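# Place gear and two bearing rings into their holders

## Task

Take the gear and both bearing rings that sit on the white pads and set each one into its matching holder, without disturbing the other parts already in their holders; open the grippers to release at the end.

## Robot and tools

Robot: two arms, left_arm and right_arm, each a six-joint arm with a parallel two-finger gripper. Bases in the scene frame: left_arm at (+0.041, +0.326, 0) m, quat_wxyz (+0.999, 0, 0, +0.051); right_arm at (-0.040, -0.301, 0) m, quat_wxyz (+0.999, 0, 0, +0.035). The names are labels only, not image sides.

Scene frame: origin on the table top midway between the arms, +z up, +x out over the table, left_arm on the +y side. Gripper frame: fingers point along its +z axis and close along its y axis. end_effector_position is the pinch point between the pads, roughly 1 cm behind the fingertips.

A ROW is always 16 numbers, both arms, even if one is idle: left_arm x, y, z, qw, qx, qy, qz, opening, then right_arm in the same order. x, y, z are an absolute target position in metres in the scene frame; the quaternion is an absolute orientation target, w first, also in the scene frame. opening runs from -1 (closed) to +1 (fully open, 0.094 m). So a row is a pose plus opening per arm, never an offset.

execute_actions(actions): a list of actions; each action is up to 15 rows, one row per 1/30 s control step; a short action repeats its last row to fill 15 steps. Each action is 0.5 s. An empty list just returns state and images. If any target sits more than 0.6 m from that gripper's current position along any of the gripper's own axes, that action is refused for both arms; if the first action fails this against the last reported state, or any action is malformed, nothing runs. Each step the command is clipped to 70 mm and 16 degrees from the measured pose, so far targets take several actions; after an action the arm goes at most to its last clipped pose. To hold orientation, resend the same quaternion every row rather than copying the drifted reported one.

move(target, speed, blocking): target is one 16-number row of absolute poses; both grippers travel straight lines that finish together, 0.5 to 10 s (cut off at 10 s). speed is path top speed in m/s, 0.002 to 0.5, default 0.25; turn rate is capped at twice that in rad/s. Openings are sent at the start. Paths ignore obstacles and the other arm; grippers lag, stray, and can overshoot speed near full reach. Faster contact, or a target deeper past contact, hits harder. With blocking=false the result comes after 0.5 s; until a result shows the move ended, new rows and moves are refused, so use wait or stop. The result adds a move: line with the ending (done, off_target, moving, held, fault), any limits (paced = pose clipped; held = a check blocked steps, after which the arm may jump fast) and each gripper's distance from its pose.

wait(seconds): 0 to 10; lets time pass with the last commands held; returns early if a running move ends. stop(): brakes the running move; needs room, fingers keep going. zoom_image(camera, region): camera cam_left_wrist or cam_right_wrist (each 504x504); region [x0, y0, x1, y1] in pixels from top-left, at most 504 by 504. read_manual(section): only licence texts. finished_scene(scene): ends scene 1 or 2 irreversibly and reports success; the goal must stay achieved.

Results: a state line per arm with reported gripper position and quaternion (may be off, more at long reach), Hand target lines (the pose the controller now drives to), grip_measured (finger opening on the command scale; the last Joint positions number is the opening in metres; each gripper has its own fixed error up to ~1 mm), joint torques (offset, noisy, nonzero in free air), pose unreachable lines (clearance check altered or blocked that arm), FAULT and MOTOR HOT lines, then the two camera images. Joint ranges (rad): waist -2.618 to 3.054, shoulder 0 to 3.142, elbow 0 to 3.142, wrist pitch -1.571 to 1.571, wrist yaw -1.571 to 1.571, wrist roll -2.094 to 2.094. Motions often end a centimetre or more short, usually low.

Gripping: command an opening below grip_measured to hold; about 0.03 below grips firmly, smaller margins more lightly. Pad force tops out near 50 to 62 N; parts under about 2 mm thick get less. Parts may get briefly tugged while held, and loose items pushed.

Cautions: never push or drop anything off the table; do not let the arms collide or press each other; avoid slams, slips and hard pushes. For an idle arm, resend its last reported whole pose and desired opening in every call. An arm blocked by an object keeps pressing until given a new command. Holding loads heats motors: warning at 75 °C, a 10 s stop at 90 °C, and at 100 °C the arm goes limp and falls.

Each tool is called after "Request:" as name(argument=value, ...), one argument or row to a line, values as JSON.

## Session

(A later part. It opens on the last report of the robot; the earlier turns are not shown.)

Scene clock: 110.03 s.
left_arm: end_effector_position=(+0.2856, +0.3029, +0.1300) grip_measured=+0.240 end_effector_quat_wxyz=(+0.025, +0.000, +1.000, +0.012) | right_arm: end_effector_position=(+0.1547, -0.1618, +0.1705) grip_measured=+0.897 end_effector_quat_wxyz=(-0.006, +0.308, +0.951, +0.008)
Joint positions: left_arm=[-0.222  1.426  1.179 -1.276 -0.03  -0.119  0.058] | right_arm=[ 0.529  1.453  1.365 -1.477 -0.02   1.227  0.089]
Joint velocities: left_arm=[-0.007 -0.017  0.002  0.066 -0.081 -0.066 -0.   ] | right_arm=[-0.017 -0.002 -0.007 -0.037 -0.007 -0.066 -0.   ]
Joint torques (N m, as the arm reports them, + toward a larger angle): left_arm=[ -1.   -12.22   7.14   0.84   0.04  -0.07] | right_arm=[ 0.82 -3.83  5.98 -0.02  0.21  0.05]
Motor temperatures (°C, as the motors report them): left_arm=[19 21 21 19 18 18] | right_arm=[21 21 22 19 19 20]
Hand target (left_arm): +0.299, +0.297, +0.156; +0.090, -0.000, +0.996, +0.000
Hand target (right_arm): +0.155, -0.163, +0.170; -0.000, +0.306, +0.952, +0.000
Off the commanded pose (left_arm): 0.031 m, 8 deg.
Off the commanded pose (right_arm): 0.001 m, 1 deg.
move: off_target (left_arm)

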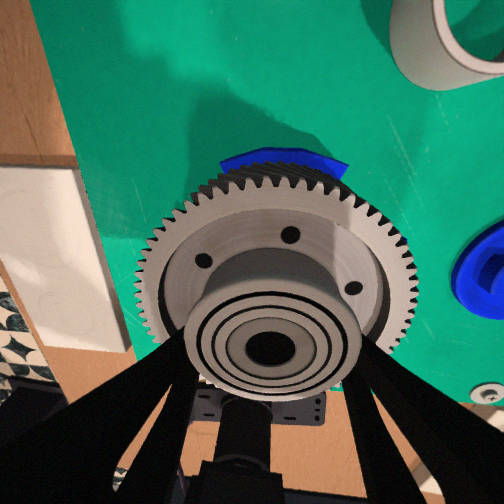

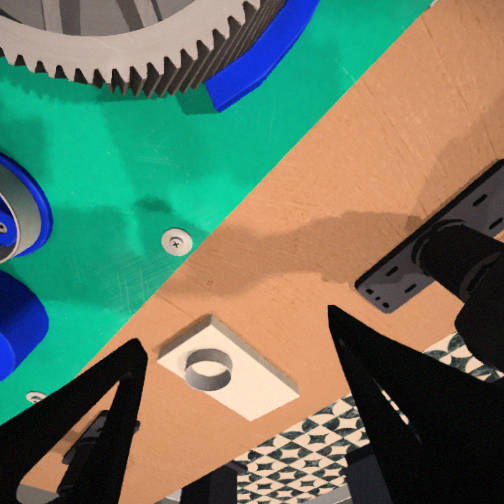

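Request:
move(
  target=[0.321,0.298,0.186,0.09,0,0.996,0,0.17,0.155,-0.163,0.17,0,0.306,0.952,0,0.9],
  speed=0.05,
)

Request:
move(
  target=[0.306,0.302,0.155,0.09,0,0.996,0,0.17,0.155,-0.163,0.17,0,0.306,0.952,0,0.9],
  speed=0.03,
)

Scene clock: 112.07 s.
left_arm: end_effector_position=(+0.2960, +0.3001, +0.1456) grip_measured=+0.240 end_effector_quat_wxyz=(+0.013, +0.000, +1.000, +0.009) | right_arm: end_effector_position=(+0.1548, -0.1619, +0.1705) grip_measured=+0.897 end_effector_quat_wxyz=(-0.006, +0.308, +0.951, +0.008)
Joint positions: left_arm=[-0.222  1.49   1.298 -1.355 -0.021 -0.119  0.058] | right_arm=[ 0.529  1.453  1.365 -1.477 -0.019  1.227  0.089]
Joint velocities: left_arm=[ 0.002  0.022 -0.012 -0.037  0.007 -0.022 -0.001] | right_arm=[ 0.002  0.002 -0.012  0.022  0.022  0.051 -0.001]
Joint torques (N m, as the arm reports them, + toward a larger angle): left_arm=[  0.01 -11.45  11.3    0.57  -0.05   0.04] | right_arm=[ 0.81 -3.71  6.   -0.02  0.23  0.07]
Motor temperatures (°C, as the motors report them): left_arm=[19 21 21 19 18 18] | right_arm=[21 21 22 19 19 20]
Hand target (left_arm): +0.317, +0.298, +0.186; +0.091, -0.000, +0.996, +0.001
Hand target (right_arm): +0.155, -0.163, +0.170; +0.000, +0.306, +0.952, +0.000
Off the commanded pose (left_arm): 0.048 m, 9 deg.
Off the commanded pose (right_arm): 0.001 m, 1 deg.
move: off_target (left_arm)

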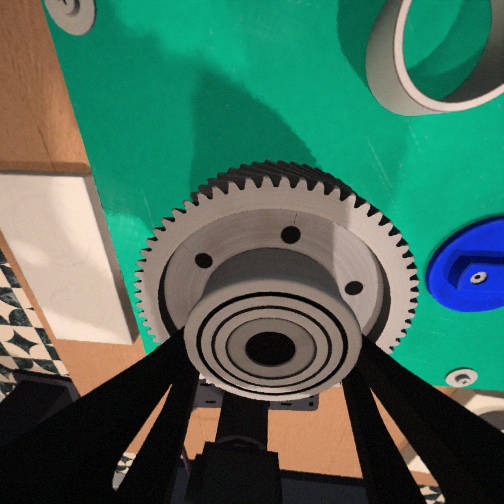

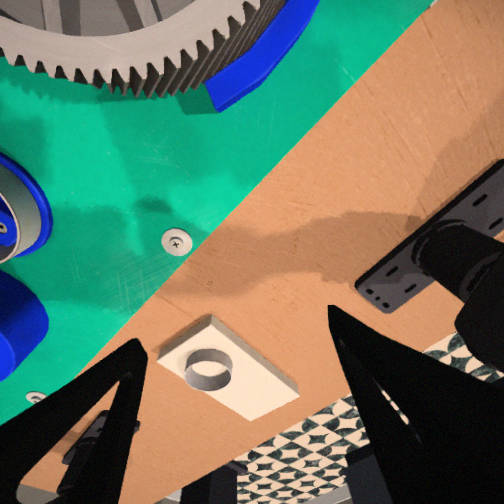

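Scene clock: 114.87 s.
left_arm: end_effector_position=(+0.2886, +0.2987, +0.1307) grip_measured=+0.240 end_effector_quat_wxyz=(+0.023, -0.001, +1.000, -0.001) | right_arm: end_effector_position=(+0.1547, -0.1618, +0.1705) grip_measured=+0.897 end_effector_quat_wxyz=(-0.006, +0.308, +0.951, +0.008)
Joint positions: left_arm=[-0.219  1.442  1.195 -1.279 -0.004 -0.119  0.058] | right_arm=[ 0.529  1.453  1.365 -1.477 -0.02   1.227  0.089]
Joint velocities: left_arm=[ 0.007 -0.007 -0.007  0.007 -0.022 -0.022  0.001] | right_arm=[ 0.017 -0.012 -0.012 -0.051 -0.081  0.022 -0.001]
Joint torques (N m, as the arm reports them, + toward a larger angle): left_arm=[  0.51 -12.13   6.84   0.94  -0.2    0.12] | right_arm=[ 0.89 -3.73  5.98 -0.03  0.23  0.07]
Motor temperatures (°C, as the motors report them): left_arm=[19 21 21 19 18 18] | right_arm=[21 21 22 19 19 20]
Hand target (left_arm): +0.304, +0.302, +0.156; +0.089, -0.001, +0.996, +0.002
Hand target (right_arm): +0.155, -0.163, +0.170; -0.000, +0.306, +0.952, +0.000
Off the commanded pose (left_arm): 0.030 m, 8 deg.
Off the commanded pose (right_arm): 0.001 m, 1 deg.
move: off_target (left_arm)

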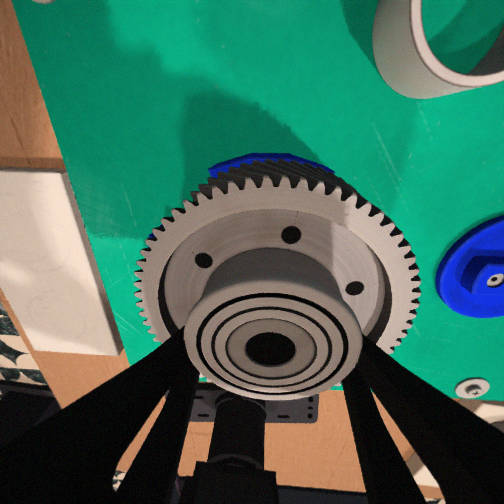

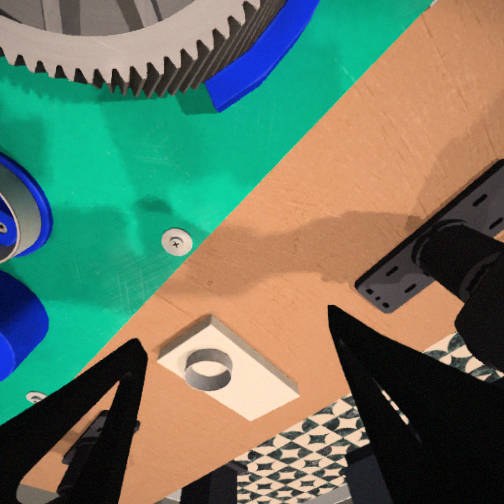

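Request:
zoom_image(
  camera="cam_left_wrist",
  region=[110,120,440,450],
)

Region (110, 120, 440, 450) of cam_left_wrist's 504x504 image, scaled by 1.527, with more detail than that image has.

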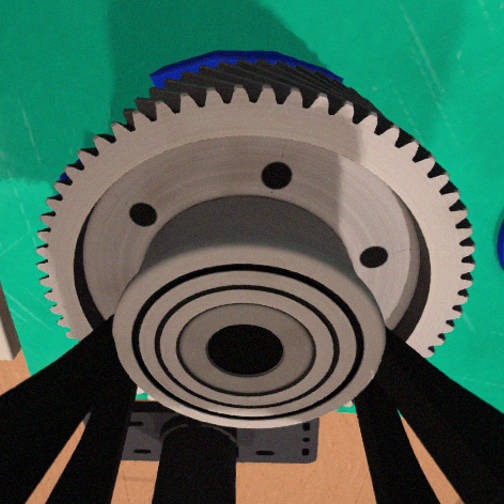

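Request:
move(
  target=[0.315,0.301,0.186,0.08,0,0.997,0,0.17,0.155,-0.163,0.17,0,0.306,0.952,0,0.9],
  speed=0.05,
)

Request:
move(
  target=[0.300,0.303,0.155,0.08,0,0.997,0,0.17,0.155,-0.163,0.17,0,0.306,0.952,0,0.9],
  speed=0.03,
)

Scene clock: 117.00 s.
left_arm: end_effector_position=(+0.2913, +0.2993, +0.1476) grip_measured=+0.240 end_effector_quat_wxyz=(+0.008, -0.000, +1.000, +0.003) | right_arm: end_effector_position=(+0.1548, -0.1619, +0.1705) grip_measured=+0.897 end_effector_quat_wxyz=(-0.006, +0.308, +0.951, +0.008)
Joint positions: left_arm=[-0.218  1.482  1.299 -1.373 -0.008 -0.116  0.058] | right_arm=[ 0.529  1.453  1.365 -1.477 -0.019  1.227  0.089]
Joint velocities: left_arm=[-0.007  0.027  0.002 -0.051 -0.066 -0.066  0.001] | right_arm=[-0.002 -0.002  0.012  0.007 -0.007  0.051  0.   ]
Joint torques (N m, as the arm reports them, + toward a larger angle): left_arm=[  0.55 -10.83  11.24   0.54  -0.13   0.09] | right_arm=[ 0.84 -3.7   5.99 -0.01  0.2   0.05]
Motor temperatures (°C, as the motors report them): left_arm=[19 21 22 19 18 18] | right_arm=[21 21 22 19 19 20]
Hand target (left_arm): +0.311, +0.301, +0.186; +0.080, -0.001, +0.997, +0.001
Hand target (right_arm): +0.155, -0.163, +0.170; +0.000, +0.306, +0.952, +0.000
Off the commanded pose (left_arm): 0.045 m, 8 deg.
Off the commanded pose (right_arm): 0.001 m, 1 deg.
move: off_target (left_arm)

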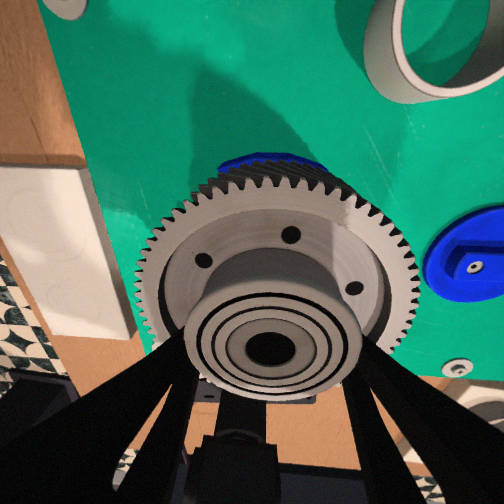

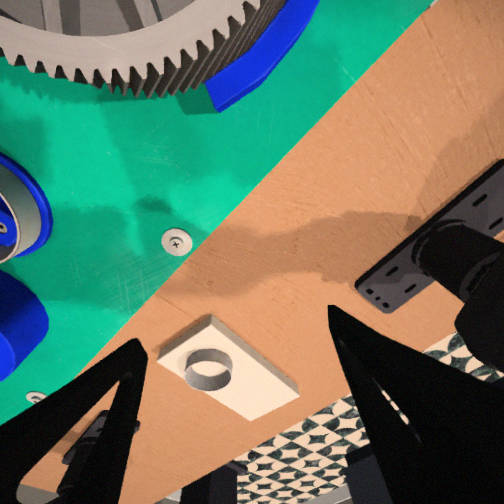

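Scene clock: 119.63 s.
left_arm: end_effector_position=(+0.2835, +0.2993, +0.1304) grip_measured=+0.240 end_effector_quat_wxyz=(+0.014, -0.001, +1.000, -0.001) | right_arm: end_effector_position=(+0.1547, -0.1618, +0.1705) grip_measured=+0.897 end_effector_quat_wxyz=(-0.006, +0.308, +0.951, +0.008)
Joint positions: left_arm=[-0.216  1.439  1.193 -1.297 -0.    -0.115  0.058] | right_arm=[ 0.529  1.453  1.365 -1.477 -0.02   1.227  0.089]
Joint velocities: left_arm=[ 0.007  0.002  0.012 -0.037 -0.037  0.007 -0.   ] | right_arm=[-0.012 -0.007 -0.002 -0.037  0.037  0.007  0.   ]
Joint torques (N m, as the arm reports them, + toward a larger angle): left_arm=[  0.53 -12.16   6.95   0.83  -0.2    0.11] | right_arm=[ 0.82 -3.76  5.99 -0.03  0.23  0.05]
Motor temperatures (°C, as the motors report them): left_arm=[19 21 21 19 18 18] | right_arm=[21 21 22 19 19 20]
Hand target (left_arm): +0.298, +0.303, +0.156; +0.079, -0.001, +0.997, +0.002
Hand target (right_arm): +0.155, -0.163, +0.170; -0.000, +0.306, +0.952, +0.000
Off the commanded pose (left_arm): 0.030 m, 8 deg.
Off the commanded pose (right_arm): 0.001 m, 1 deg.
move: off_target (left_arm)

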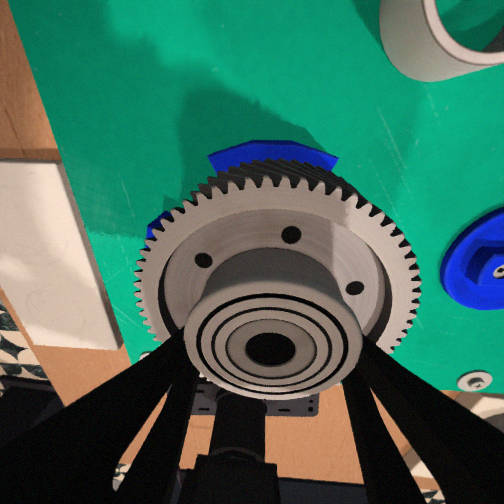

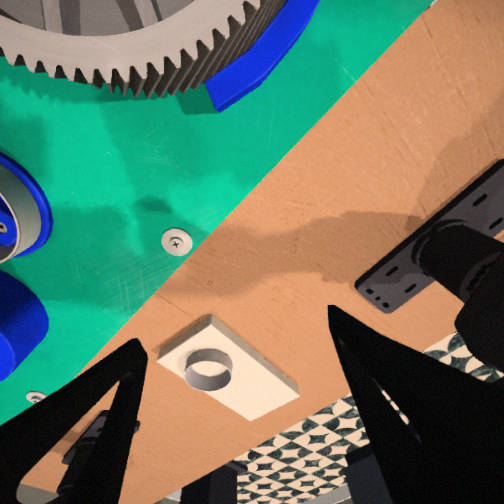

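Request:
move(
  target=[0.315,0.306,0.186,0.08,0,0.997,0,0.17,0.155,-0.163,0.17,0,0.306,0.952,0,0.9],
  speed=0.05,
)

Request:
move(
  target=[0.299,0.301,0.155,0.08,0,0.997,0,0.17,0.155,-0.163,0.17,0,0.306,0.952,0,0.9],
  speed=0.03,
)

Scene clock: 121.60 s.
left_arm: end_effector_position=(+0.2910, +0.3031, +0.1474) grip_measured=+0.240 end_effector_quat_wxyz=(+0.007, +0.002, +1.000, +0.003) | right_arm: end_effector_position=(+0.1548, -0.1619, +0.1705) grip_measured=+0.897 end_effector_quat_wxyz=(-0.006, +0.308, +0.951, +0.008)
Joint positions: left_arm=[-0.203  1.481  1.297 -1.374 -0.008 -0.097  0.058] | right_arm=[ 0.529  1.453  1.365 -1.477 -0.019  1.227  0.089]
Joint velocities: left_arm=[-0.007  0.051  0.002 -0.037  0.007  0.051  0.   ] | right_arm=[ 0.002 -0.012  0.002 -0.051  0.037 -0.095 -0.   ]
Joint torques (N m, as the arm reports them, + toward a larger angle): left_arm=[  0.97 -10.94  11.35   0.54  -0.11   0.1 ] | right_arm=[ 0.88 -3.82  5.96 -0.01  0.23  0.04]
Motor temperatures (°C, as the motors report them): left_arm=[19 21 22 19 18 18] | right_arm=[21 21 22 19 19 20]
Hand target (left_arm): +0.311, +0.306, +0.186; +0.080, -0.001, +0.997, +0.002
Hand target (right_arm): +0.155, -0.163, +0.170; +0.000, +0.306, +0.952, +0.000
Off the commanded pose (left_arm): 0.046 m, 8 deg.
Off the commanded pose (right_arm): 0.001 m, 1 deg.
move: off_target (left_arm)

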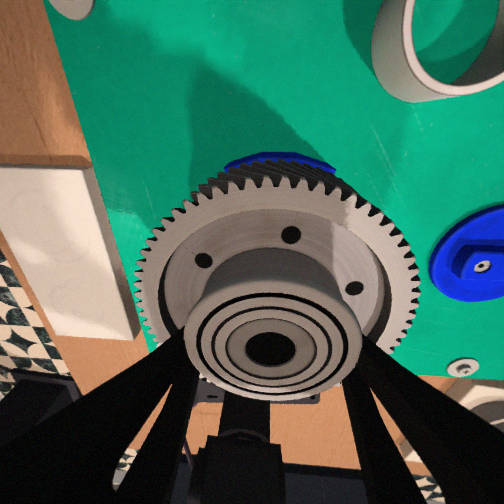

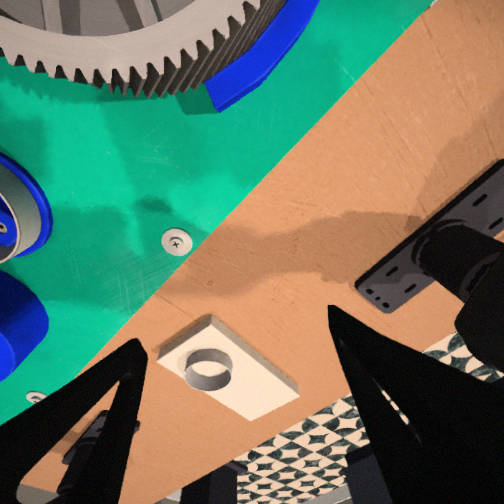

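Scene clock: 124.27 s.
left_arm: end_effector_position=(+0.2817, +0.3051, +0.1306) grip_measured=+0.240 end_effector_quat_wxyz=(+0.012, -0.001, +1.000, +0.007) | right_arm: end_effector_position=(+0.1547, -0.1618, +0.1705) grip_measured=+0.897 end_effector_quat_wxyz=(-0.006, +0.308, +0.951, +0.008)
Joint positions: left_arm=[-0.206  1.435  1.19  -1.304 -0.017 -0.104  0.058] | right_arm=[ 0.529  1.453  1.365 -1.477 -0.02   1.227  0.089]
Joint velocities: left_arm=[ 0.012 -0.002  0.002  0.037 -0.007 -0.051 -0.   ] | right_arm=[0.002 0.007 0.002 0.051 0.037 0.007 0.   ]
Joint torques (N m, as the arm reports them, + toward a larger angle): left_arm=[ -0.96 -12.12   6.99   0.89  -0.02  -0.07] | right_arm=[ 0.87 -3.75  5.99 -0.02  0.23  0.06]
Motor temperatures (°C, as the motors report them): left_arm=[19 21 22 19 18 18] | right_arm=[21 21 22 19 19 20]
Hand target (left_arm): +0.297, +0.301, +0.156; +0.080, -0.000, +0.997, +0.000
Hand target (right_arm): +0.155, -0.163, +0.170; -0.000, +0.306, +0.952, +0.000
Off the commanded pose (left_arm): 0.030 m, 8 deg.
Off the commanded pose (right_arm): 0.001 m, 1 deg.
move: off_target (left_arm)

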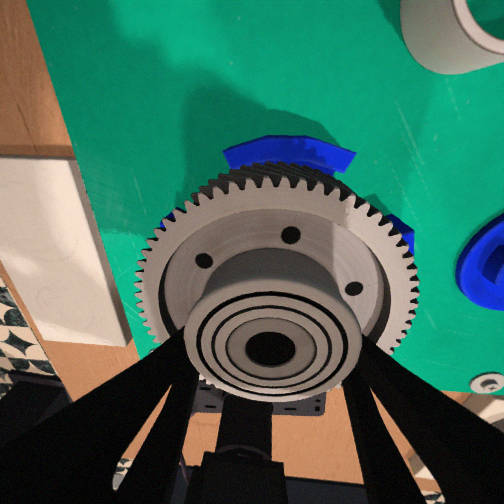

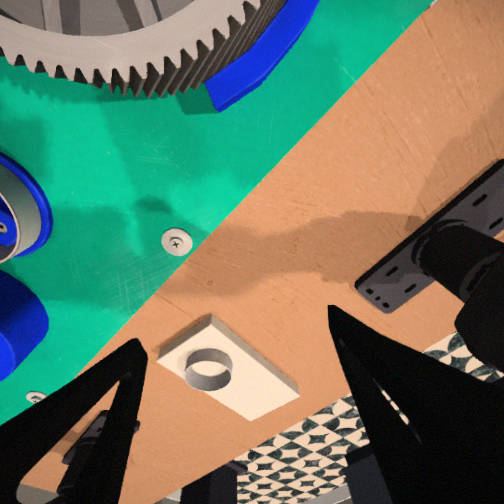

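Request:
move(
  target=[0.317,0.299,0.186,0.08,0,0.997,0,0.17,0.155,-0.163,0.17,0,0.306,0.952,0,0.9],
  speed=0.05,
)

Scene clock: 126.23 s.
left_arm: end_effector_position=(+0.2944, +0.3039, +0.1463) grip_measured=+0.240 end_effector_quat_wxyz=(+0.007, -0.002, +1.000, +0.008) | right_arm: end_effector_position=(+0.1547, -0.1618, +0.1705) grip_measured=+0.897 end_effector_quat_wxyz=(-0.006, +0.308, +0.951, +0.008)
Joint positions: left_arm=[-0.206  1.494  1.304 -1.369 -0.018 -0.107  0.058] | right_arm=[ 0.529  1.453  1.365 -1.477 -0.02   1.227  0.089]
Joint velocities: left_arm=[-0.017  0.027 -0.012 -0.11   0.022  0.022 -0.001] | right_arm=[ 0.002  0.012 -0.002  0.007  0.037 -0.007  0.   ]
Joint torques (N m, as the arm reports them, + toward a larger angle): left_arm=[ -1.03 -11.36  11.34   0.45  -0.02  -0.04] | right_arm=[ 0.87 -3.74  6.02 -0.02  0.23  0.06]
Motor temperatures (°C, as the motors report them): left_arm=[19 21 22 19 18 18] | right_arm=[21 21 22 19 19 20]
Hand target (left_arm): +0.313, +0.299, +0.185; +0.080, -0.000, +0.997, +0.000
Hand target (right_arm): +0.155, -0.163, +0.170; -0.000, +0.306, +0.952, +0.000
Off the commanded pose (left_arm): 0.046 m, 8 deg.
Off the commanded pose (right_arm): 0.001 m, 1 deg.
move: off_target (left_arm)

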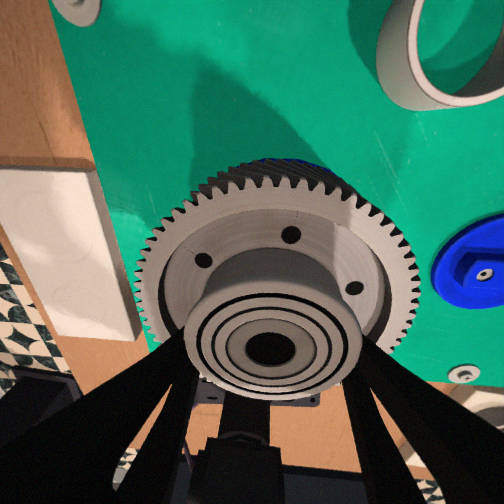

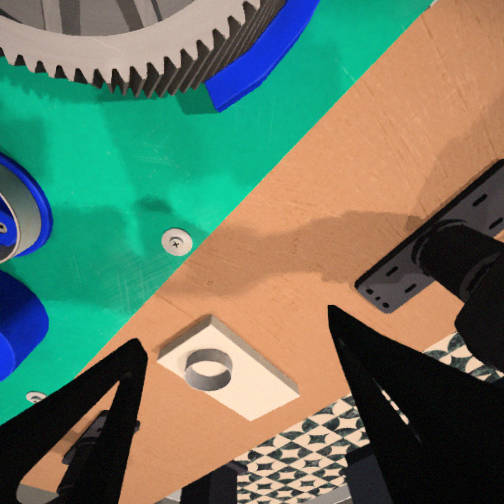

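Request:
move(
  target=[0.315,0.297,0.186,0.08,0,0.997,0,0.17,0.155,-0.163,0.17,0,0.306,0.952,0,0.9],
  speed=0.01,
)

Scene clock: 134.53 s.
left_arm: end_effector_position=(+0.2908, +0.3021, +0.1411) grip_measured=+0.240 end_effector_quat_wxyz=(-0.007, -0.002, +1.000, +0.009) | right_arm: end_effector_position=(+0.1548, -0.1619, +0.1705) grip_measured=+0.897 end_effector_quat_wxyz=(-0.006, +0.308, +0.951, +0.008)
Joint positions: left_arm=[-0.213  1.508  1.297 -1.377 -0.016 -0.116  0.058] | right_arm=[ 0.529  1.453  1.365 -1.477 -0.019  1.227  0.089]
Joint velocities: left_arm=[-0.002 -0.032 -0.002  0.007  0.037  0.037 -0.   ] | right_arm=[ 0.002 -0.007  0.007 -0.022 -0.037 -0.022 -0.   ]
Joint torques (N m, as the arm reports them, + toward a larger angle): left_arm=[ -1.05 -13.48  11.2    0.41  -0.05  -0.05] | right_arm=[ 0.88 -3.76  5.98 -0.03  0.22  0.06]
Motor temperatures (°C, as the motors report them): left_arm=[19 21 23 19 18 18] | right_arm=[21 21 22 19 19 20]
Hand target (left_arm): +0.310, +0.297, +0.185; +0.080, -0.001, +0.997, +0.000
Hand target (right_arm): +0.155, -0.163, +0.170; +0.000, +0.306, +0.952, +0.000
Off the commanded pose (left_arm): 0.051 m, 10 deg.
Off the commanded pose (right_arm): 0.001 m, 1 deg.
move: off_target (left_arm)

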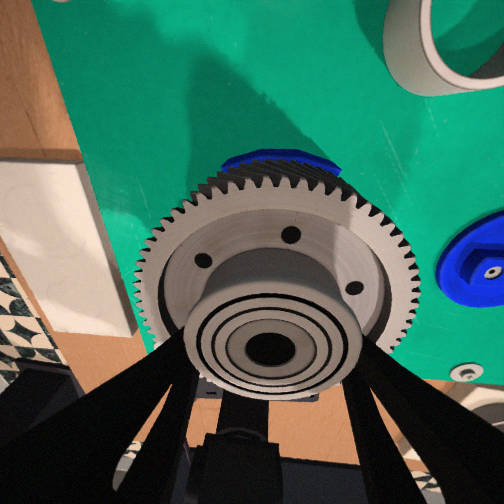

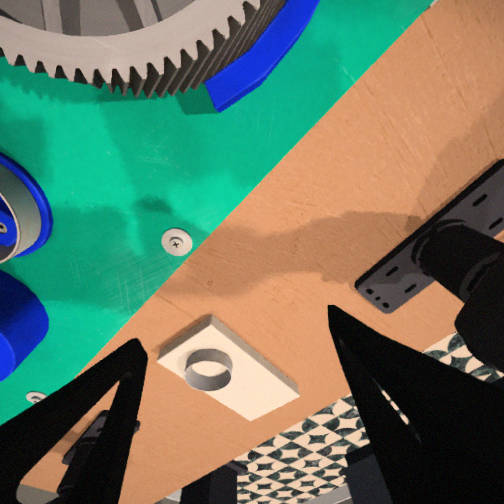

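Request:
move(
  target=[0.303,0.301,0.155,0.09,0,0.996,0,0.17,0.155,-0.163,0.17,0,0.306,0.952,0,0.9],
  speed=0.03,
)

Scene clock: 138.23 s.
left_arm: end_effector_position=(+0.2848, +0.3033, +0.1303) grip_measured=+0.240 end_effector_quat_wxyz=(+0.021, -0.001, +1.000, +0.009) | right_arm: end_effector_position=(+0.1547, -0.1618, +0.1705) grip_measured=+0.897 end_effector_quat_wxyz=(-0.006, +0.308, +0.951, +0.008)
Joint positions: left_arm=[-0.216  1.431  1.185 -1.285 -0.023 -0.116  0.058] | right_arm=[ 0.529  1.453  1.365 -1.477 -0.02   1.227  0.089]
Joint velocities: left_arm=[-0.002 -0.017 -0.012 -0.022  0.022  0.051  0.   ] | right_arm=[-0.002 -0.002 -0.007 -0.037 -0.007 -0.037 -0.001]
Joint torques (N m, as the arm reports them, + toward a larger angle): left_arm=[ -0.17 -12.1    6.95   0.96  -0.01   0.04] | right_arm=[ 0.84 -3.71  6.03 -0.01  0.23  0.07]
Motor temperatures (°C, as the motors report them): left_arm=[19 21 22 19 18 18] | right_arm=[21 21 22 19 19 20]
Hand target (left_arm): +0.301, +0.301, +0.156; +0.090, -0.001, +0.996, +0.002
Hand target (right_arm): +0.155, -0.163, +0.170; -0.000, +0.306, +0.952, +0.000
Off the commanded pose (left_arm): 0.031 m, 8 deg.
Off the commanded pose (right_arm): 0.001 m, 1 deg.
move: off_target (left_arm)

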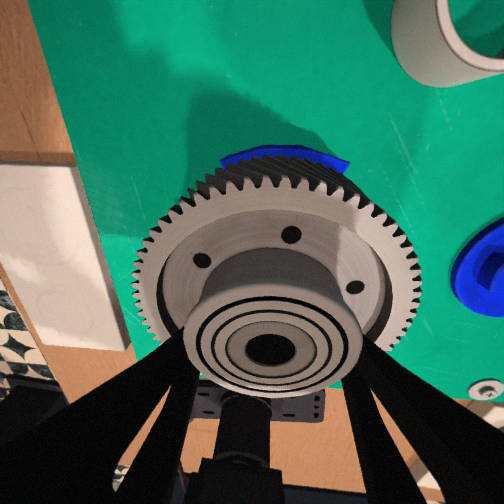

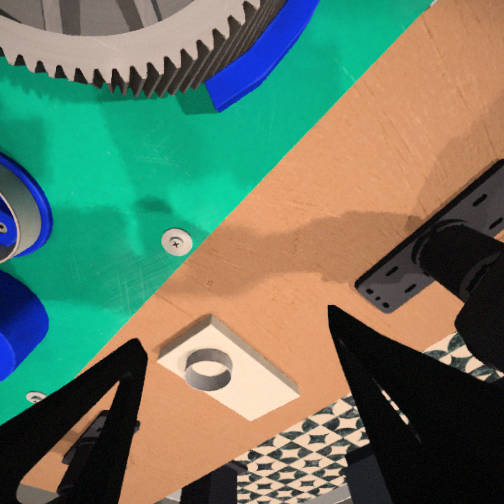

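Request:
execute_actions(
  actions=[
    [[0.311,0.301,0.15,0.085,0,0.996,0,0.17,0.155,-0.163,0.17,0,0.306,0.952,0,0.9]],
    [[0.305,0.310,0.15,0.085,0,0.996,0,0.17,0.155,-0.163,0.17,0,0.306,0.952,0,0.9]],
    [[0.296,0.302,0.15,0.085,0,0.996,0,0.17,0.155,-0.163,0.17,0,0.306,0.952,0,0.9]],
    [[0.304,0.293,0.15,0.085,0,0.996,0,0.17,0.155,-0.163,0.17,0,0.306,0.952,0,0.9]],
    [[0.313,0.301,0.15,0.085,0,0.996,0,0.17,0.155,-0.163,0.17,0,0.306,0.952,0,0.9]],
    [[0.304,0.308,0.15,0.085,0,0.996,0,0.17,0.155,-0.163,0.17,0,0.306,0.952,0,0.9]],
  ],
)

Scene clock: 141.70 s.
left_arm: end_effector_position=(+0.2809, +0.3018, +0.1280) grip_measured=+0.240 end_effector_quat_wxyz=(+0.020, +0.006, +1.000, +0.000) | right_arm: end_effector_position=(+0.1548, -0.1619, +0.1705) grip_measured=+0.897 end_effector_quat_wxyz=(-0.006, +0.308, +0.951, +0.008)
Joint positions: left_arm=[-0.21   1.416  1.163 -1.278 -0.005 -0.095  0.058] | right_arm=[ 0.529  1.453  1.365 -1.477 -0.019  1.227  0.089]
Joint velocities: left_arm=[ 0.017  0.007  0.007 -0.037 -0.007  0.037  0.001] | right_arm=[-0.007 -0.007 -0.012 -0.022  0.037 -0.037 -0.001]
Joint torques (N m, as the arm reports them, + toward a larger angle): left_arm=[ 1.99 -9.68  7.6   1.   -0.15  0.13] | right_arm=[ 0.88 -3.74  6.   -0.03  0.2   0.05]
Motor temperatures (°C, as the motors report them): left_arm=[19 21 22 19 18 18] | right_arm=[21 21 22 19 19 20]
Hand target (left_arm): +0.302, +0.308, +0.151; +0.085, -0.001, +0.996, +0.002
Hand target (right_arm): +0.155, -0.163, +0.170; -0.000, +0.306, +0.952, +0.000
Off the commanded pose (left_arm): 0.032 m, 7 deg.
Off the commanded pose (right_arm): 0.001 m, 1 deg.

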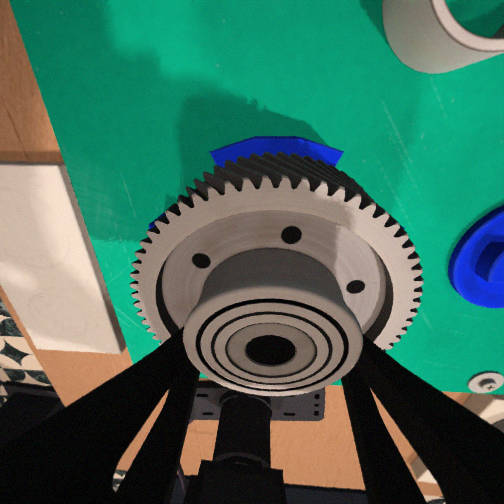

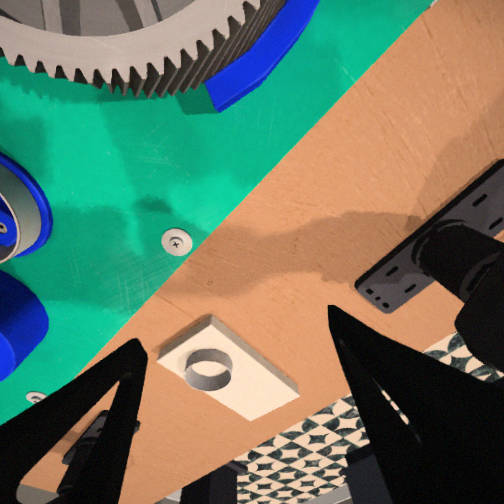

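Request:
move(
  target=[0.293,0.302,0.152,0.085,0,0.996,0,0.17,0.155,-0.163,0.17,0,0.306,0.952,0,0.9],
  speed=0.02,
)

Request:
zoom_image(
  camera="cam_left_wrist",
  region=[110,100,440,430],
)

Scene clock: 145.63 s.
left_arm: end_effector_position=(+0.2786, +0.3019, +0.1287) grip_measured=+0.240 end_effector_quat_wxyz=(+0.024, +0.004, +1.000, -0.000) | right_arm: end_effector_position=(+0.1547, -0.1618, +0.1705) grip_measured=+0.897 end_effector_quat_wxyz=(-0.006, +0.308, +0.951, +0.008)
Joint positions: left_arm=[-0.21   1.4    1.152 -1.275 -0.004 -0.1    0.058] | right_arm=[ 0.529  1.453  1.365 -1.477 -0.02   1.227  0.089]
Joint velocities: left_arm=[-0.007 -0.017 -0.017  0.051 -0.007  0.081  0.   ] | right_arm=[-0.002  0.002 -0.007  0.037 -0.037 -0.037  0.   ]
Joint torques (N m, as the arm reports them, + toward a larger angle): left_arm=[ -0.52 -11.54   6.87   0.82  -0.16  -0.12] | right_arm=[ 0.85 -3.75  5.97 -0.03  0.25  0.05]
Motor temperatures (°C, as the motors report them): left_arm=[19 21 22 19 18 18] | right_arm=[21 21 22 19 19 20]
Hand target (left_arm): +0.292, +0.302, +0.153; +0.085, -0.001, +0.996, +0.000
Hand target (right_arm): +0.155, -0.163, +0.170; -0.000, +0.306, +0.952, +0.000
Off the commanded pose (left_arm): 0.027 m, 7 deg.
Off the commanded pose (right_arm): 0.001 m, 1 deg.
move: off_target (left_arm)

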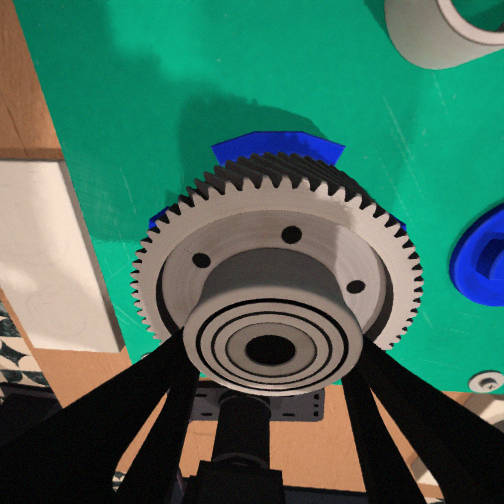

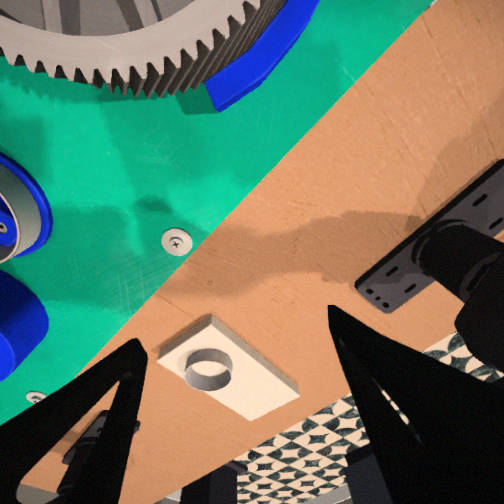

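Region (110, 100, 440, 430) of cam_left_wrist's 504x504 image, scaled by 1.527, with more detail than that image has.

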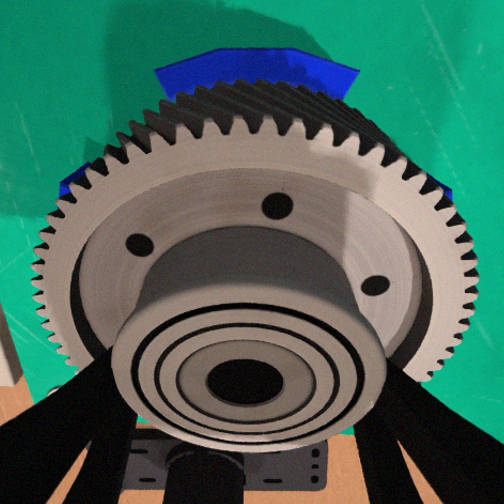

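Request:
move(
  target=[0.294,0.302,0.15,0.02,0,1,0,0.17,0.155,-0.163,0.17,0,0.306,0.952,0,0.9],
  speed=0.02,
)

Request:
zoom_image(
  camera="cam_left_wrist",
  region=[110,100,440,430],
)

Scene clock: 147.47 s.
left_arm: end_effector_position=(+0.2782, +0.3014, +0.1283) grip_measured=+0.240 end_effector_quat_wxyz=(-0.019, +0.004, +1.000, +0.003) | right_arm: end_effector_position=(+0.1547, -0.1618, +0.1705) grip_measured=+0.897 end_effector_quat_wxyz=(-0.006, +0.308, +0.951, +0.008)
Joint positions: left_arm=[-0.21   1.481  1.22  -1.349 -0.001 -0.1    0.058] | right_arm=[ 0.529  1.453  1.365 -1.477 -0.02   1.227  0.089]
Joint velocities: left_arm=[-0.007  0.002 -0.007 -0.022 -0.081 -0.037 -0.001] | right_arm=[-0.017 -0.002  0.002  0.022  0.007 -0.007  0.   ]
Joint torques (N m, as the arm reports them, + toward a larger angle): left_arm=[ 0.53 -7.89  9.1   0.22 -0.02  0.  ] | right_arm=[ 0.83 -3.75  6.04 -0.02  0.21  0.04]
Motor temperatures (°C, as the motors report them): left_arm=[19 21 22 19 18 18] | right_arm=[21 21 22 19 19 20]
Hand target (left_arm): +0.293, +0.302, +0.150; +0.020, +0.000, +1.000, -0.000
Hand target (right_arm): +0.155, -0.163, +0.170; -0.000, +0.306, +0.952, +0.000
Off the commanded pose (left_arm): 0.027 m, 5 deg.
Off the commanded pose (right_arm): 0.001 m, 1 deg.
move: off_target (left_arm)

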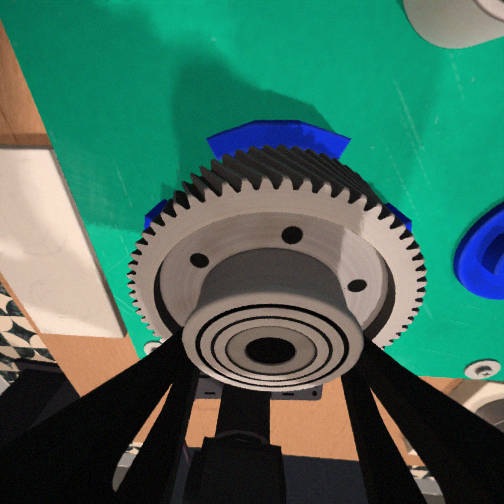

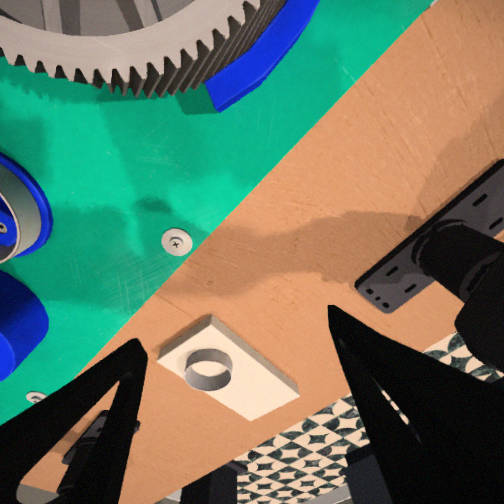

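Region (110, 100, 440, 430) of cam_left_wrist's 504x504 image, scaled by 1.527, with more detail than that image has.

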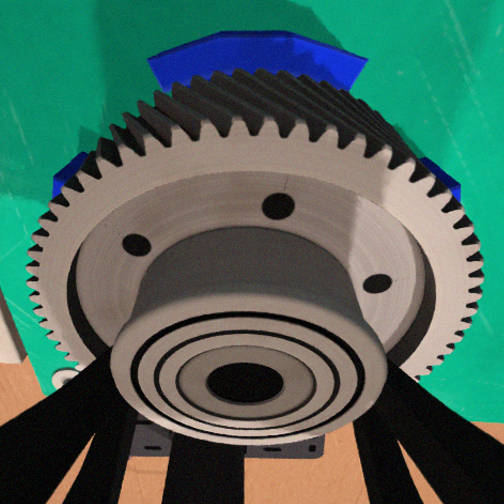

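Request:
move(
  target=[0.280,0.302,0.132,0,0,1,0,0.5,0.155,-0.163,0.17,0,0.306,0.952,0,0.9],
  speed=0.03,
)

Request:
move(
  target=[0.27,0.302,0.2,0.04,0,1,0,0.5,0.155,-0.163,0.17,0,0.306,0.952,0,0.9],
  speed=0.08,
)

Scene clock: 148.70 s.
left_arm: end_effector_position=(+0.2781, +0.3013, +0.1301) grip_measured=+0.498 end_effector_quat_wxyz=(-0.015, +0.004, +1.000, +0.002) | right_arm: end_effector_position=(+0.1548, -0.1619, +0.1705) grip_measured=+0.897 end_effector_quat_wxyz=(-0.006, +0.308, +0.951, +0.008)
Joint positions: left_arm=[-0.21   1.472  1.22  -1.349 -0.    -0.1    0.07 ] | right_arm=[ 0.529  1.453  1.365 -1.477 -0.019  1.227  0.089]
Joint velocities: left_arm=[ 0.007 -0.022  0.002  0.051  0.022  0.037 -0.   ] | right_arm=[-0.007  0.002 -0.002  0.022  0.051  0.022 -0.   ]
Joint torques (N m, as the arm reports them, + toward a larger angle): left_arm=[ 0.29 -8.11  3.9   0.57  0.   -0.03] | right_arm=[ 0.84 -3.78  5.92 -0.02  0.23  0.05]
Motor temperatures (°C, as the motors report them): left_arm=[19 21 22 19 18 18] | right_arm=[21 21 22 19 19 20]
Hand target (left_arm): +0.280, +0.302, +0.132; -0.000, -0.000, +1.000, +0.000
Hand target (right_arm): +0.155, -0.163, +0.170; +0.000, +0.306, +0.952, +0.000
Off the commanded pose (left_arm): 0.003 m, 2 deg.
Off the commanded pose (right_arm): 0.001 m, 1 deg.
move: done

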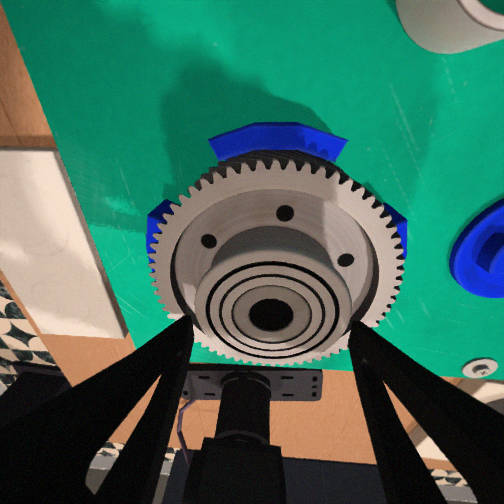

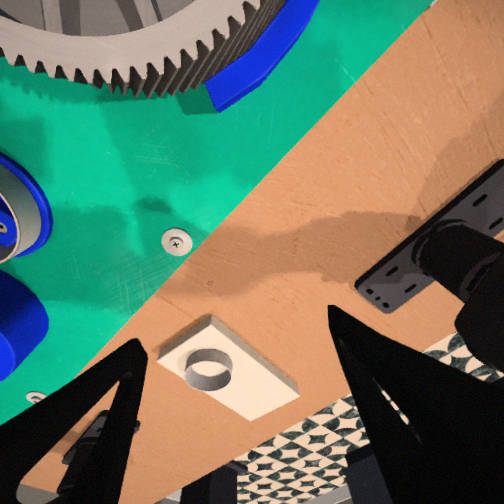

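Scene clock: 150.07 s.
left_arm: end_effector_position=(+0.2662, +0.3028, +0.1865) grip_measured=+0.498 end_effector_quat_wxyz=(+0.018, -0.001, +1.000, -0.001) | right_arm: end_effector_position=(+0.1547, -0.1618, +0.1705) grip_measured=+0.897 end_effector_quat_wxyz=(-0.006, +0.308, +0.951, +0.008)
Joint positions: left_arm=[-0.21   1.388  1.374 -1.52  -0.002 -0.11   0.07 ] | right_arm=[ 0.529  1.453  1.365 -1.477 -0.02   1.227  0.089]
Joint velocities: left_arm=[ 0.007 -0.017  0.007 -0.022 -0.037 -0.007 -0.002] | right_arm=[ 0.002 -0.002  0.002 -0.022 -0.051 -0.081 -0.   ]
Joint torques (N m, as the arm reports them, + toward a larger angle): left_arm=[-0.73 -6.71  7.01  0.35 -0.09 -0.03] | right_arm=[ 0.82 -3.77  5.99 -0.03  0.22  0.06]
Motor temperatures (°C, as the motors report them): left_arm=[19 21 22 19 18 18] | right_arm=[21 21 22 19 19 20]
Hand target (left_arm): +0.269, +0.302, +0.200; +0.040, -0.000, +0.999, +0.001
Hand target (right_arm): +0.155, -0.163, +0.170; -0.000, +0.306, +0.952, +0.000
Off the commanded pose (left_arm): 0.014 m, 3 deg.
Off the commanded pose (right_arm): 0.001 m, 1 deg.
move: off_target (left_arm)

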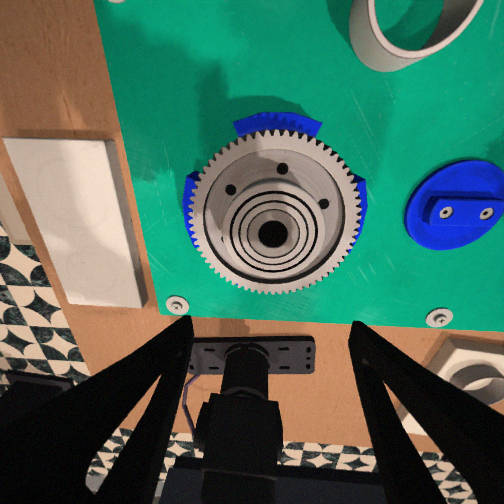

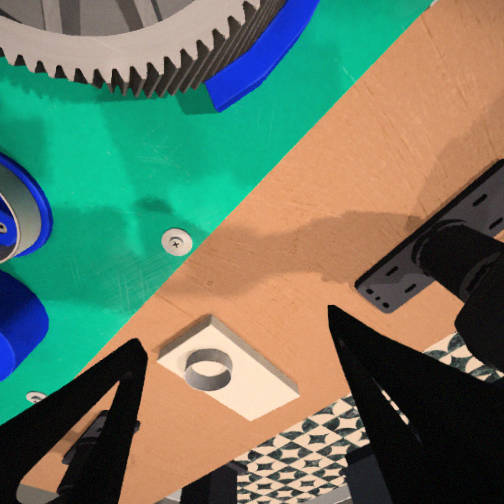

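Request:
move(
  target=[0.04,0.02,0.15,0.02,0,1,0,1,0.1,-0.33,0.2,0,0.306,0.952,0,0.9],
  speed=0.25,
)

Scene clock: 152.53 s.
left_arm: end_effector_position=(+0.0353, +0.0285, +0.1393) grip_measured=+1.000 end_effector_quat_wxyz=(+0.012, +0.001, +1.000, +0.014) | right_arm: end_effector_position=(+0.1058, -0.3312, +0.2021) grip_measured=+0.897 end_effector_quat_wxyz=(+0.107, +0.303, +0.947, +0.011)
Joint positions: left_arm=[-1.709  1.695  1.483 -1.387 -0.023 -1.605  0.094] | right_arm=[-0.286  0.963  1.172 -1.564 -0.003  0.403  0.089]
Joint velocities: left_arm=[-0.007 -0.002  0.007  0.007 -0.037  0.022  0.   ] | right_arm=[-0.012  0.002  0.007  0.022 -0.037 -0.066  0.   ]
Joint torques (N m, as the arm reports them, + toward a larger angle): left_arm=[-0.58 -8.75  7.13  0.27 -0.21 -0.04] | right_arm=[-0.91 -1.55  4.48  0.38  0.06 -0.05]
Motor temperatures (°C, as the motors report them): left_arm=[19 21 22 19 18 18] | right_arm=[21 21 22 19 19 20]
Hand target (left_arm): +0.036, +0.021, +0.150; +0.021, -0.000, +1.000, -0.004
Hand target (right_arm): +0.101, -0.333, +0.200; +0.109, +0.303, +0.947, +0.008
Off the commanded pose (left_arm): 0.014 m, 2 deg.
Off the commanded pose (right_arm): 0.006 m, 12 deg.
joint sent to its limit (right arm) — the command would take joint 4 (wrist pitch) past its lower limit, so that joint was sent only as far as its limit.
move: off_target (left_arm, right_arm)

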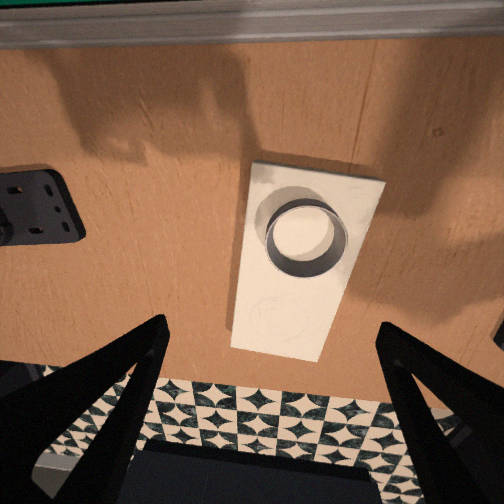

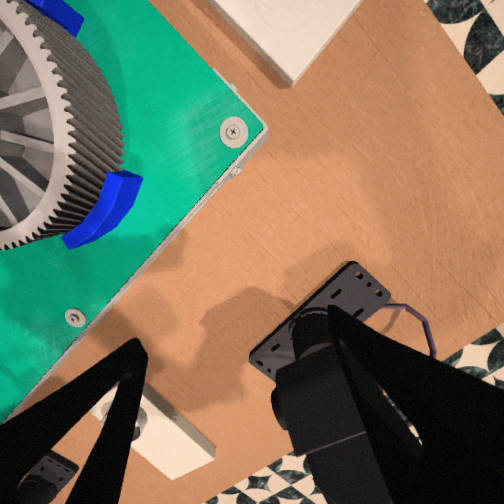

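Request:
move(
  target=[0.04,-0.004,0.075,0.02,0,1,0,0.8,0.1,-0.33,0.2,0.107,0.303,0.947,0.01,0.9],
  speed=0.12,
)

Scene clock: 153.90 s.
left_arm: end_effector_position=(+0.0341, -0.0060, +0.0778) grip_measured=+0.802 end_effector_quat_wxyz=(+0.012, +0.000, +1.000, +0.000) | right_arm: end_effector_position=(+0.1058, -0.3312, +0.2021) grip_measured=+0.897 end_effector_quat_wxyz=(+0.107, +0.303, +0.947, +0.011)
Joint positions: left_arm=[-1.709  1.819  1.386 -1.139 -0.023 -1.606  0.085] | right_arm=[-0.286  0.963  1.172 -1.564 -0.003  0.404  0.089]
Joint velocities: left_arm=[-0.002 -0.012  0.002 -0.022  0.066  0.022 -0.   ] | right_arm=[-0.002 -0.007  0.022  0.007 -0.081 -0.051 -0.001]
Joint torques (N m, as the arm reports them, + toward a larger angle): left_arm=[  0.6  -10.06   3.52   0.54  -0.19   0.1 ] | right_arm=[ 0.35 -1.83  4.1   0.38  0.03  0.05]
Motor temperatures (°C, as the motors report them): left_arm=[19 21 22 19 18 18] | right_arm=[21 21 22 19 19 20]
Hand target (left_arm): +0.040, -0.004, +0.075; +0.020, -0.000, +1.000, +0.000
Hand target (right_arm): +0.101, -0.330, +0.200; +0.109, +0.303, +0.947, +0.010
Off the commanded pose (left_arm): 0.007 m, 1 deg.
Off the commanded pose (right_arm): 0.006 m, 0 deg.
joint sent to its limit (right arm) — the command would take joint 4 (wrist pitch) past its lower limit, so that joint was sent only as far as its limit.
move: done

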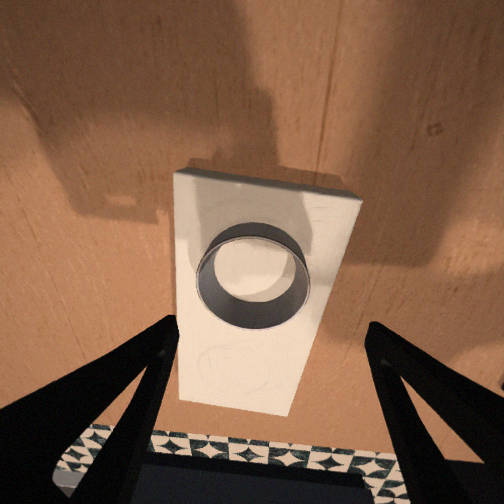

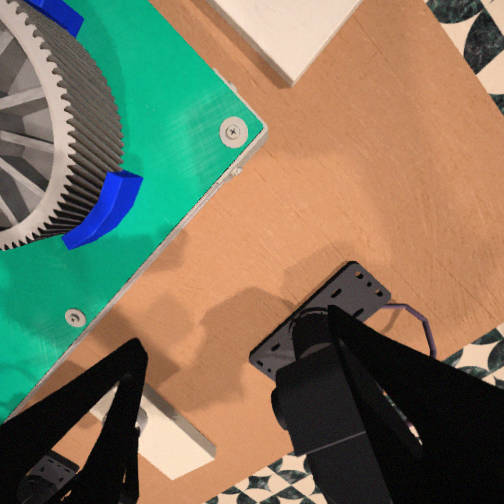

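Request:
move(
  target=[0.049,0.005,0.06,0.02,0,1,0,0.8,0.106,-0.331,0.202,0.107,0.303,0.947,0.01,0.9],
  speed=0.06,
)

Request:
move(
  target=[0.045,0.003,0.03,0.02,0,1,0,0.8,0.106,-0.331,0.202,0.107,0.303,0.947,0.01,0.9],
  speed=0.05,
)

Scene clock: 155.10 s.
left_arm: end_effector_position=(+0.0428, +0.0035, +0.0569) grip_measured=+0.802 end_effector_quat_wxyz=(+0.012, +0.002, +1.000, +0.010) | right_arm: end_effector_position=(+0.1058, -0.3312, +0.2021) grip_measured=+0.897 end_effector_quat_wxyz=(+0.107, +0.304, +0.947, +0.012)
Joint positions: left_arm=[-1.683  1.819  1.301 -1.072 -0.023 -1.577  0.085] | right_arm=[-0.286  0.963  1.172 -1.564 -0.003  0.406  0.089]
Joint velocities: left_arm=[ 0.002 -0.007 -0.007  0.037  0.022 -0.066  0.   ] | right_arm=[ 0.012 -0.002 -0.007  0.007 -0.11   0.007 -0.   ]
Joint torques (N m, as the arm reports them, + toward a larger angle): left_arm=[  0.87 -11.99   3.26   0.49  -0.18   0.08] | right_arm=[0.53 0.1  5.75 0.39 0.05 0.05]
Motor temperatures (°C, as the motors report them): left_arm=[19 21 21 19 18 18] | right_arm=[21 21 22 19 19 20]
Hand target (left_arm): +0.049, +0.005, +0.060; +0.020, +0.000, +1.000, +0.001
Hand target (right_arm): +0.106, -0.331, +0.202; +0.107, +0.303, +0.947, +0.010
Off the commanded pose (left_arm): 0.007 m, 1 deg.
Off the commanded pose (right_arm): 0.000 m, 0 deg.
move: done

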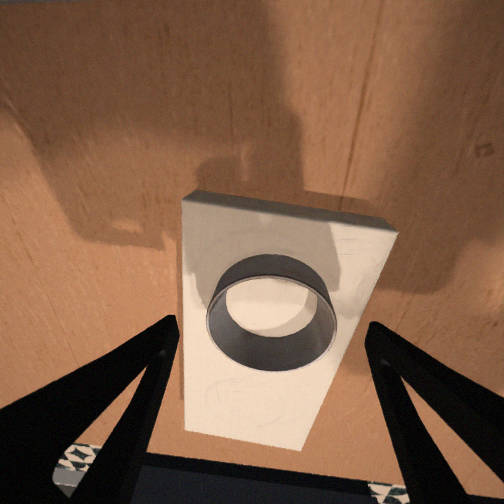

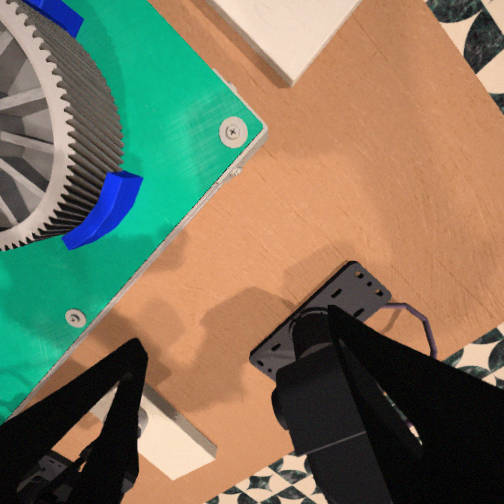

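Scene clock: 156.13 s.
left_arm: end_effector_position=(+0.0427, -0.0003, +0.0343) grip_measured=+0.802 end_effector_quat_wxyz=(+0.011, +0.002, +1.000, -0.003) | right_arm: end_effector_position=(+0.1058, -0.3312, +0.2021) grip_measured=+0.897 end_effector_quat_wxyz=(+0.107, +0.304, +0.947, +0.012)
Joint positions: left_arm=[-1.683  1.838  1.231 -0.958 -0.023 -1.577  0.085] | right_arm=[-0.286  0.963  1.172 -1.564 -0.003  0.406  0.089]
Joint velocities: left_arm=[ 0.007 -0.017 -0.017 -0.051  0.022 -0.037 -0.001] | right_arm=[-0.007 -0.012 -0.012  0.051 -0.007 -0.037  0.   ]
Joint torques (N m, as the arm reports them, + toward a larger angle): left_arm=[-0.23 -9.59  3.14  0.55 -0.19 -0.03] | right_arm=[0.51 0.16 5.73 0.39 0.04 0.05]
Motor temperatures (°C, as the motors report them): left_arm=[19 21 21 19 18 18] | right_arm=[21 21 22 19 19 20]
Hand target (left_arm): +0.045, +0.003, +0.030; +0.020, -0.000, +1.000, +0.000
Hand target (right_arm): +0.106, -0.331, +0.202; +0.107, +0.303, +0.947, +0.010
Off the commanded pose (left_arm): 0.006 m, 1 deg.
Off the commanded pose (right_arm): 0.000 m, 0 deg.
move: done

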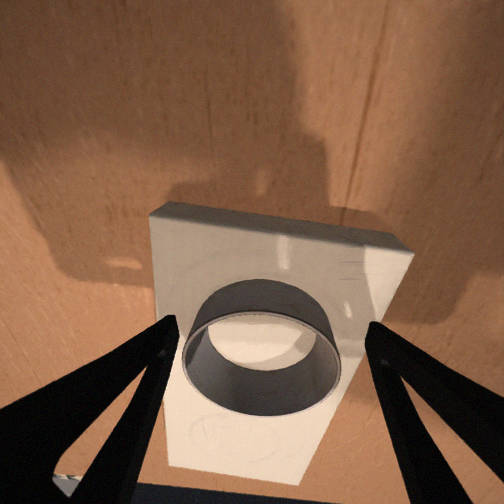

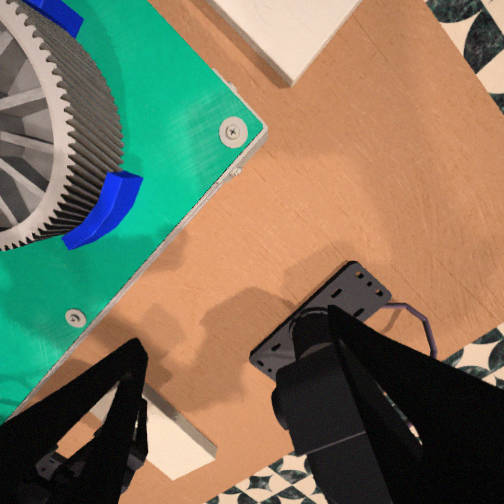

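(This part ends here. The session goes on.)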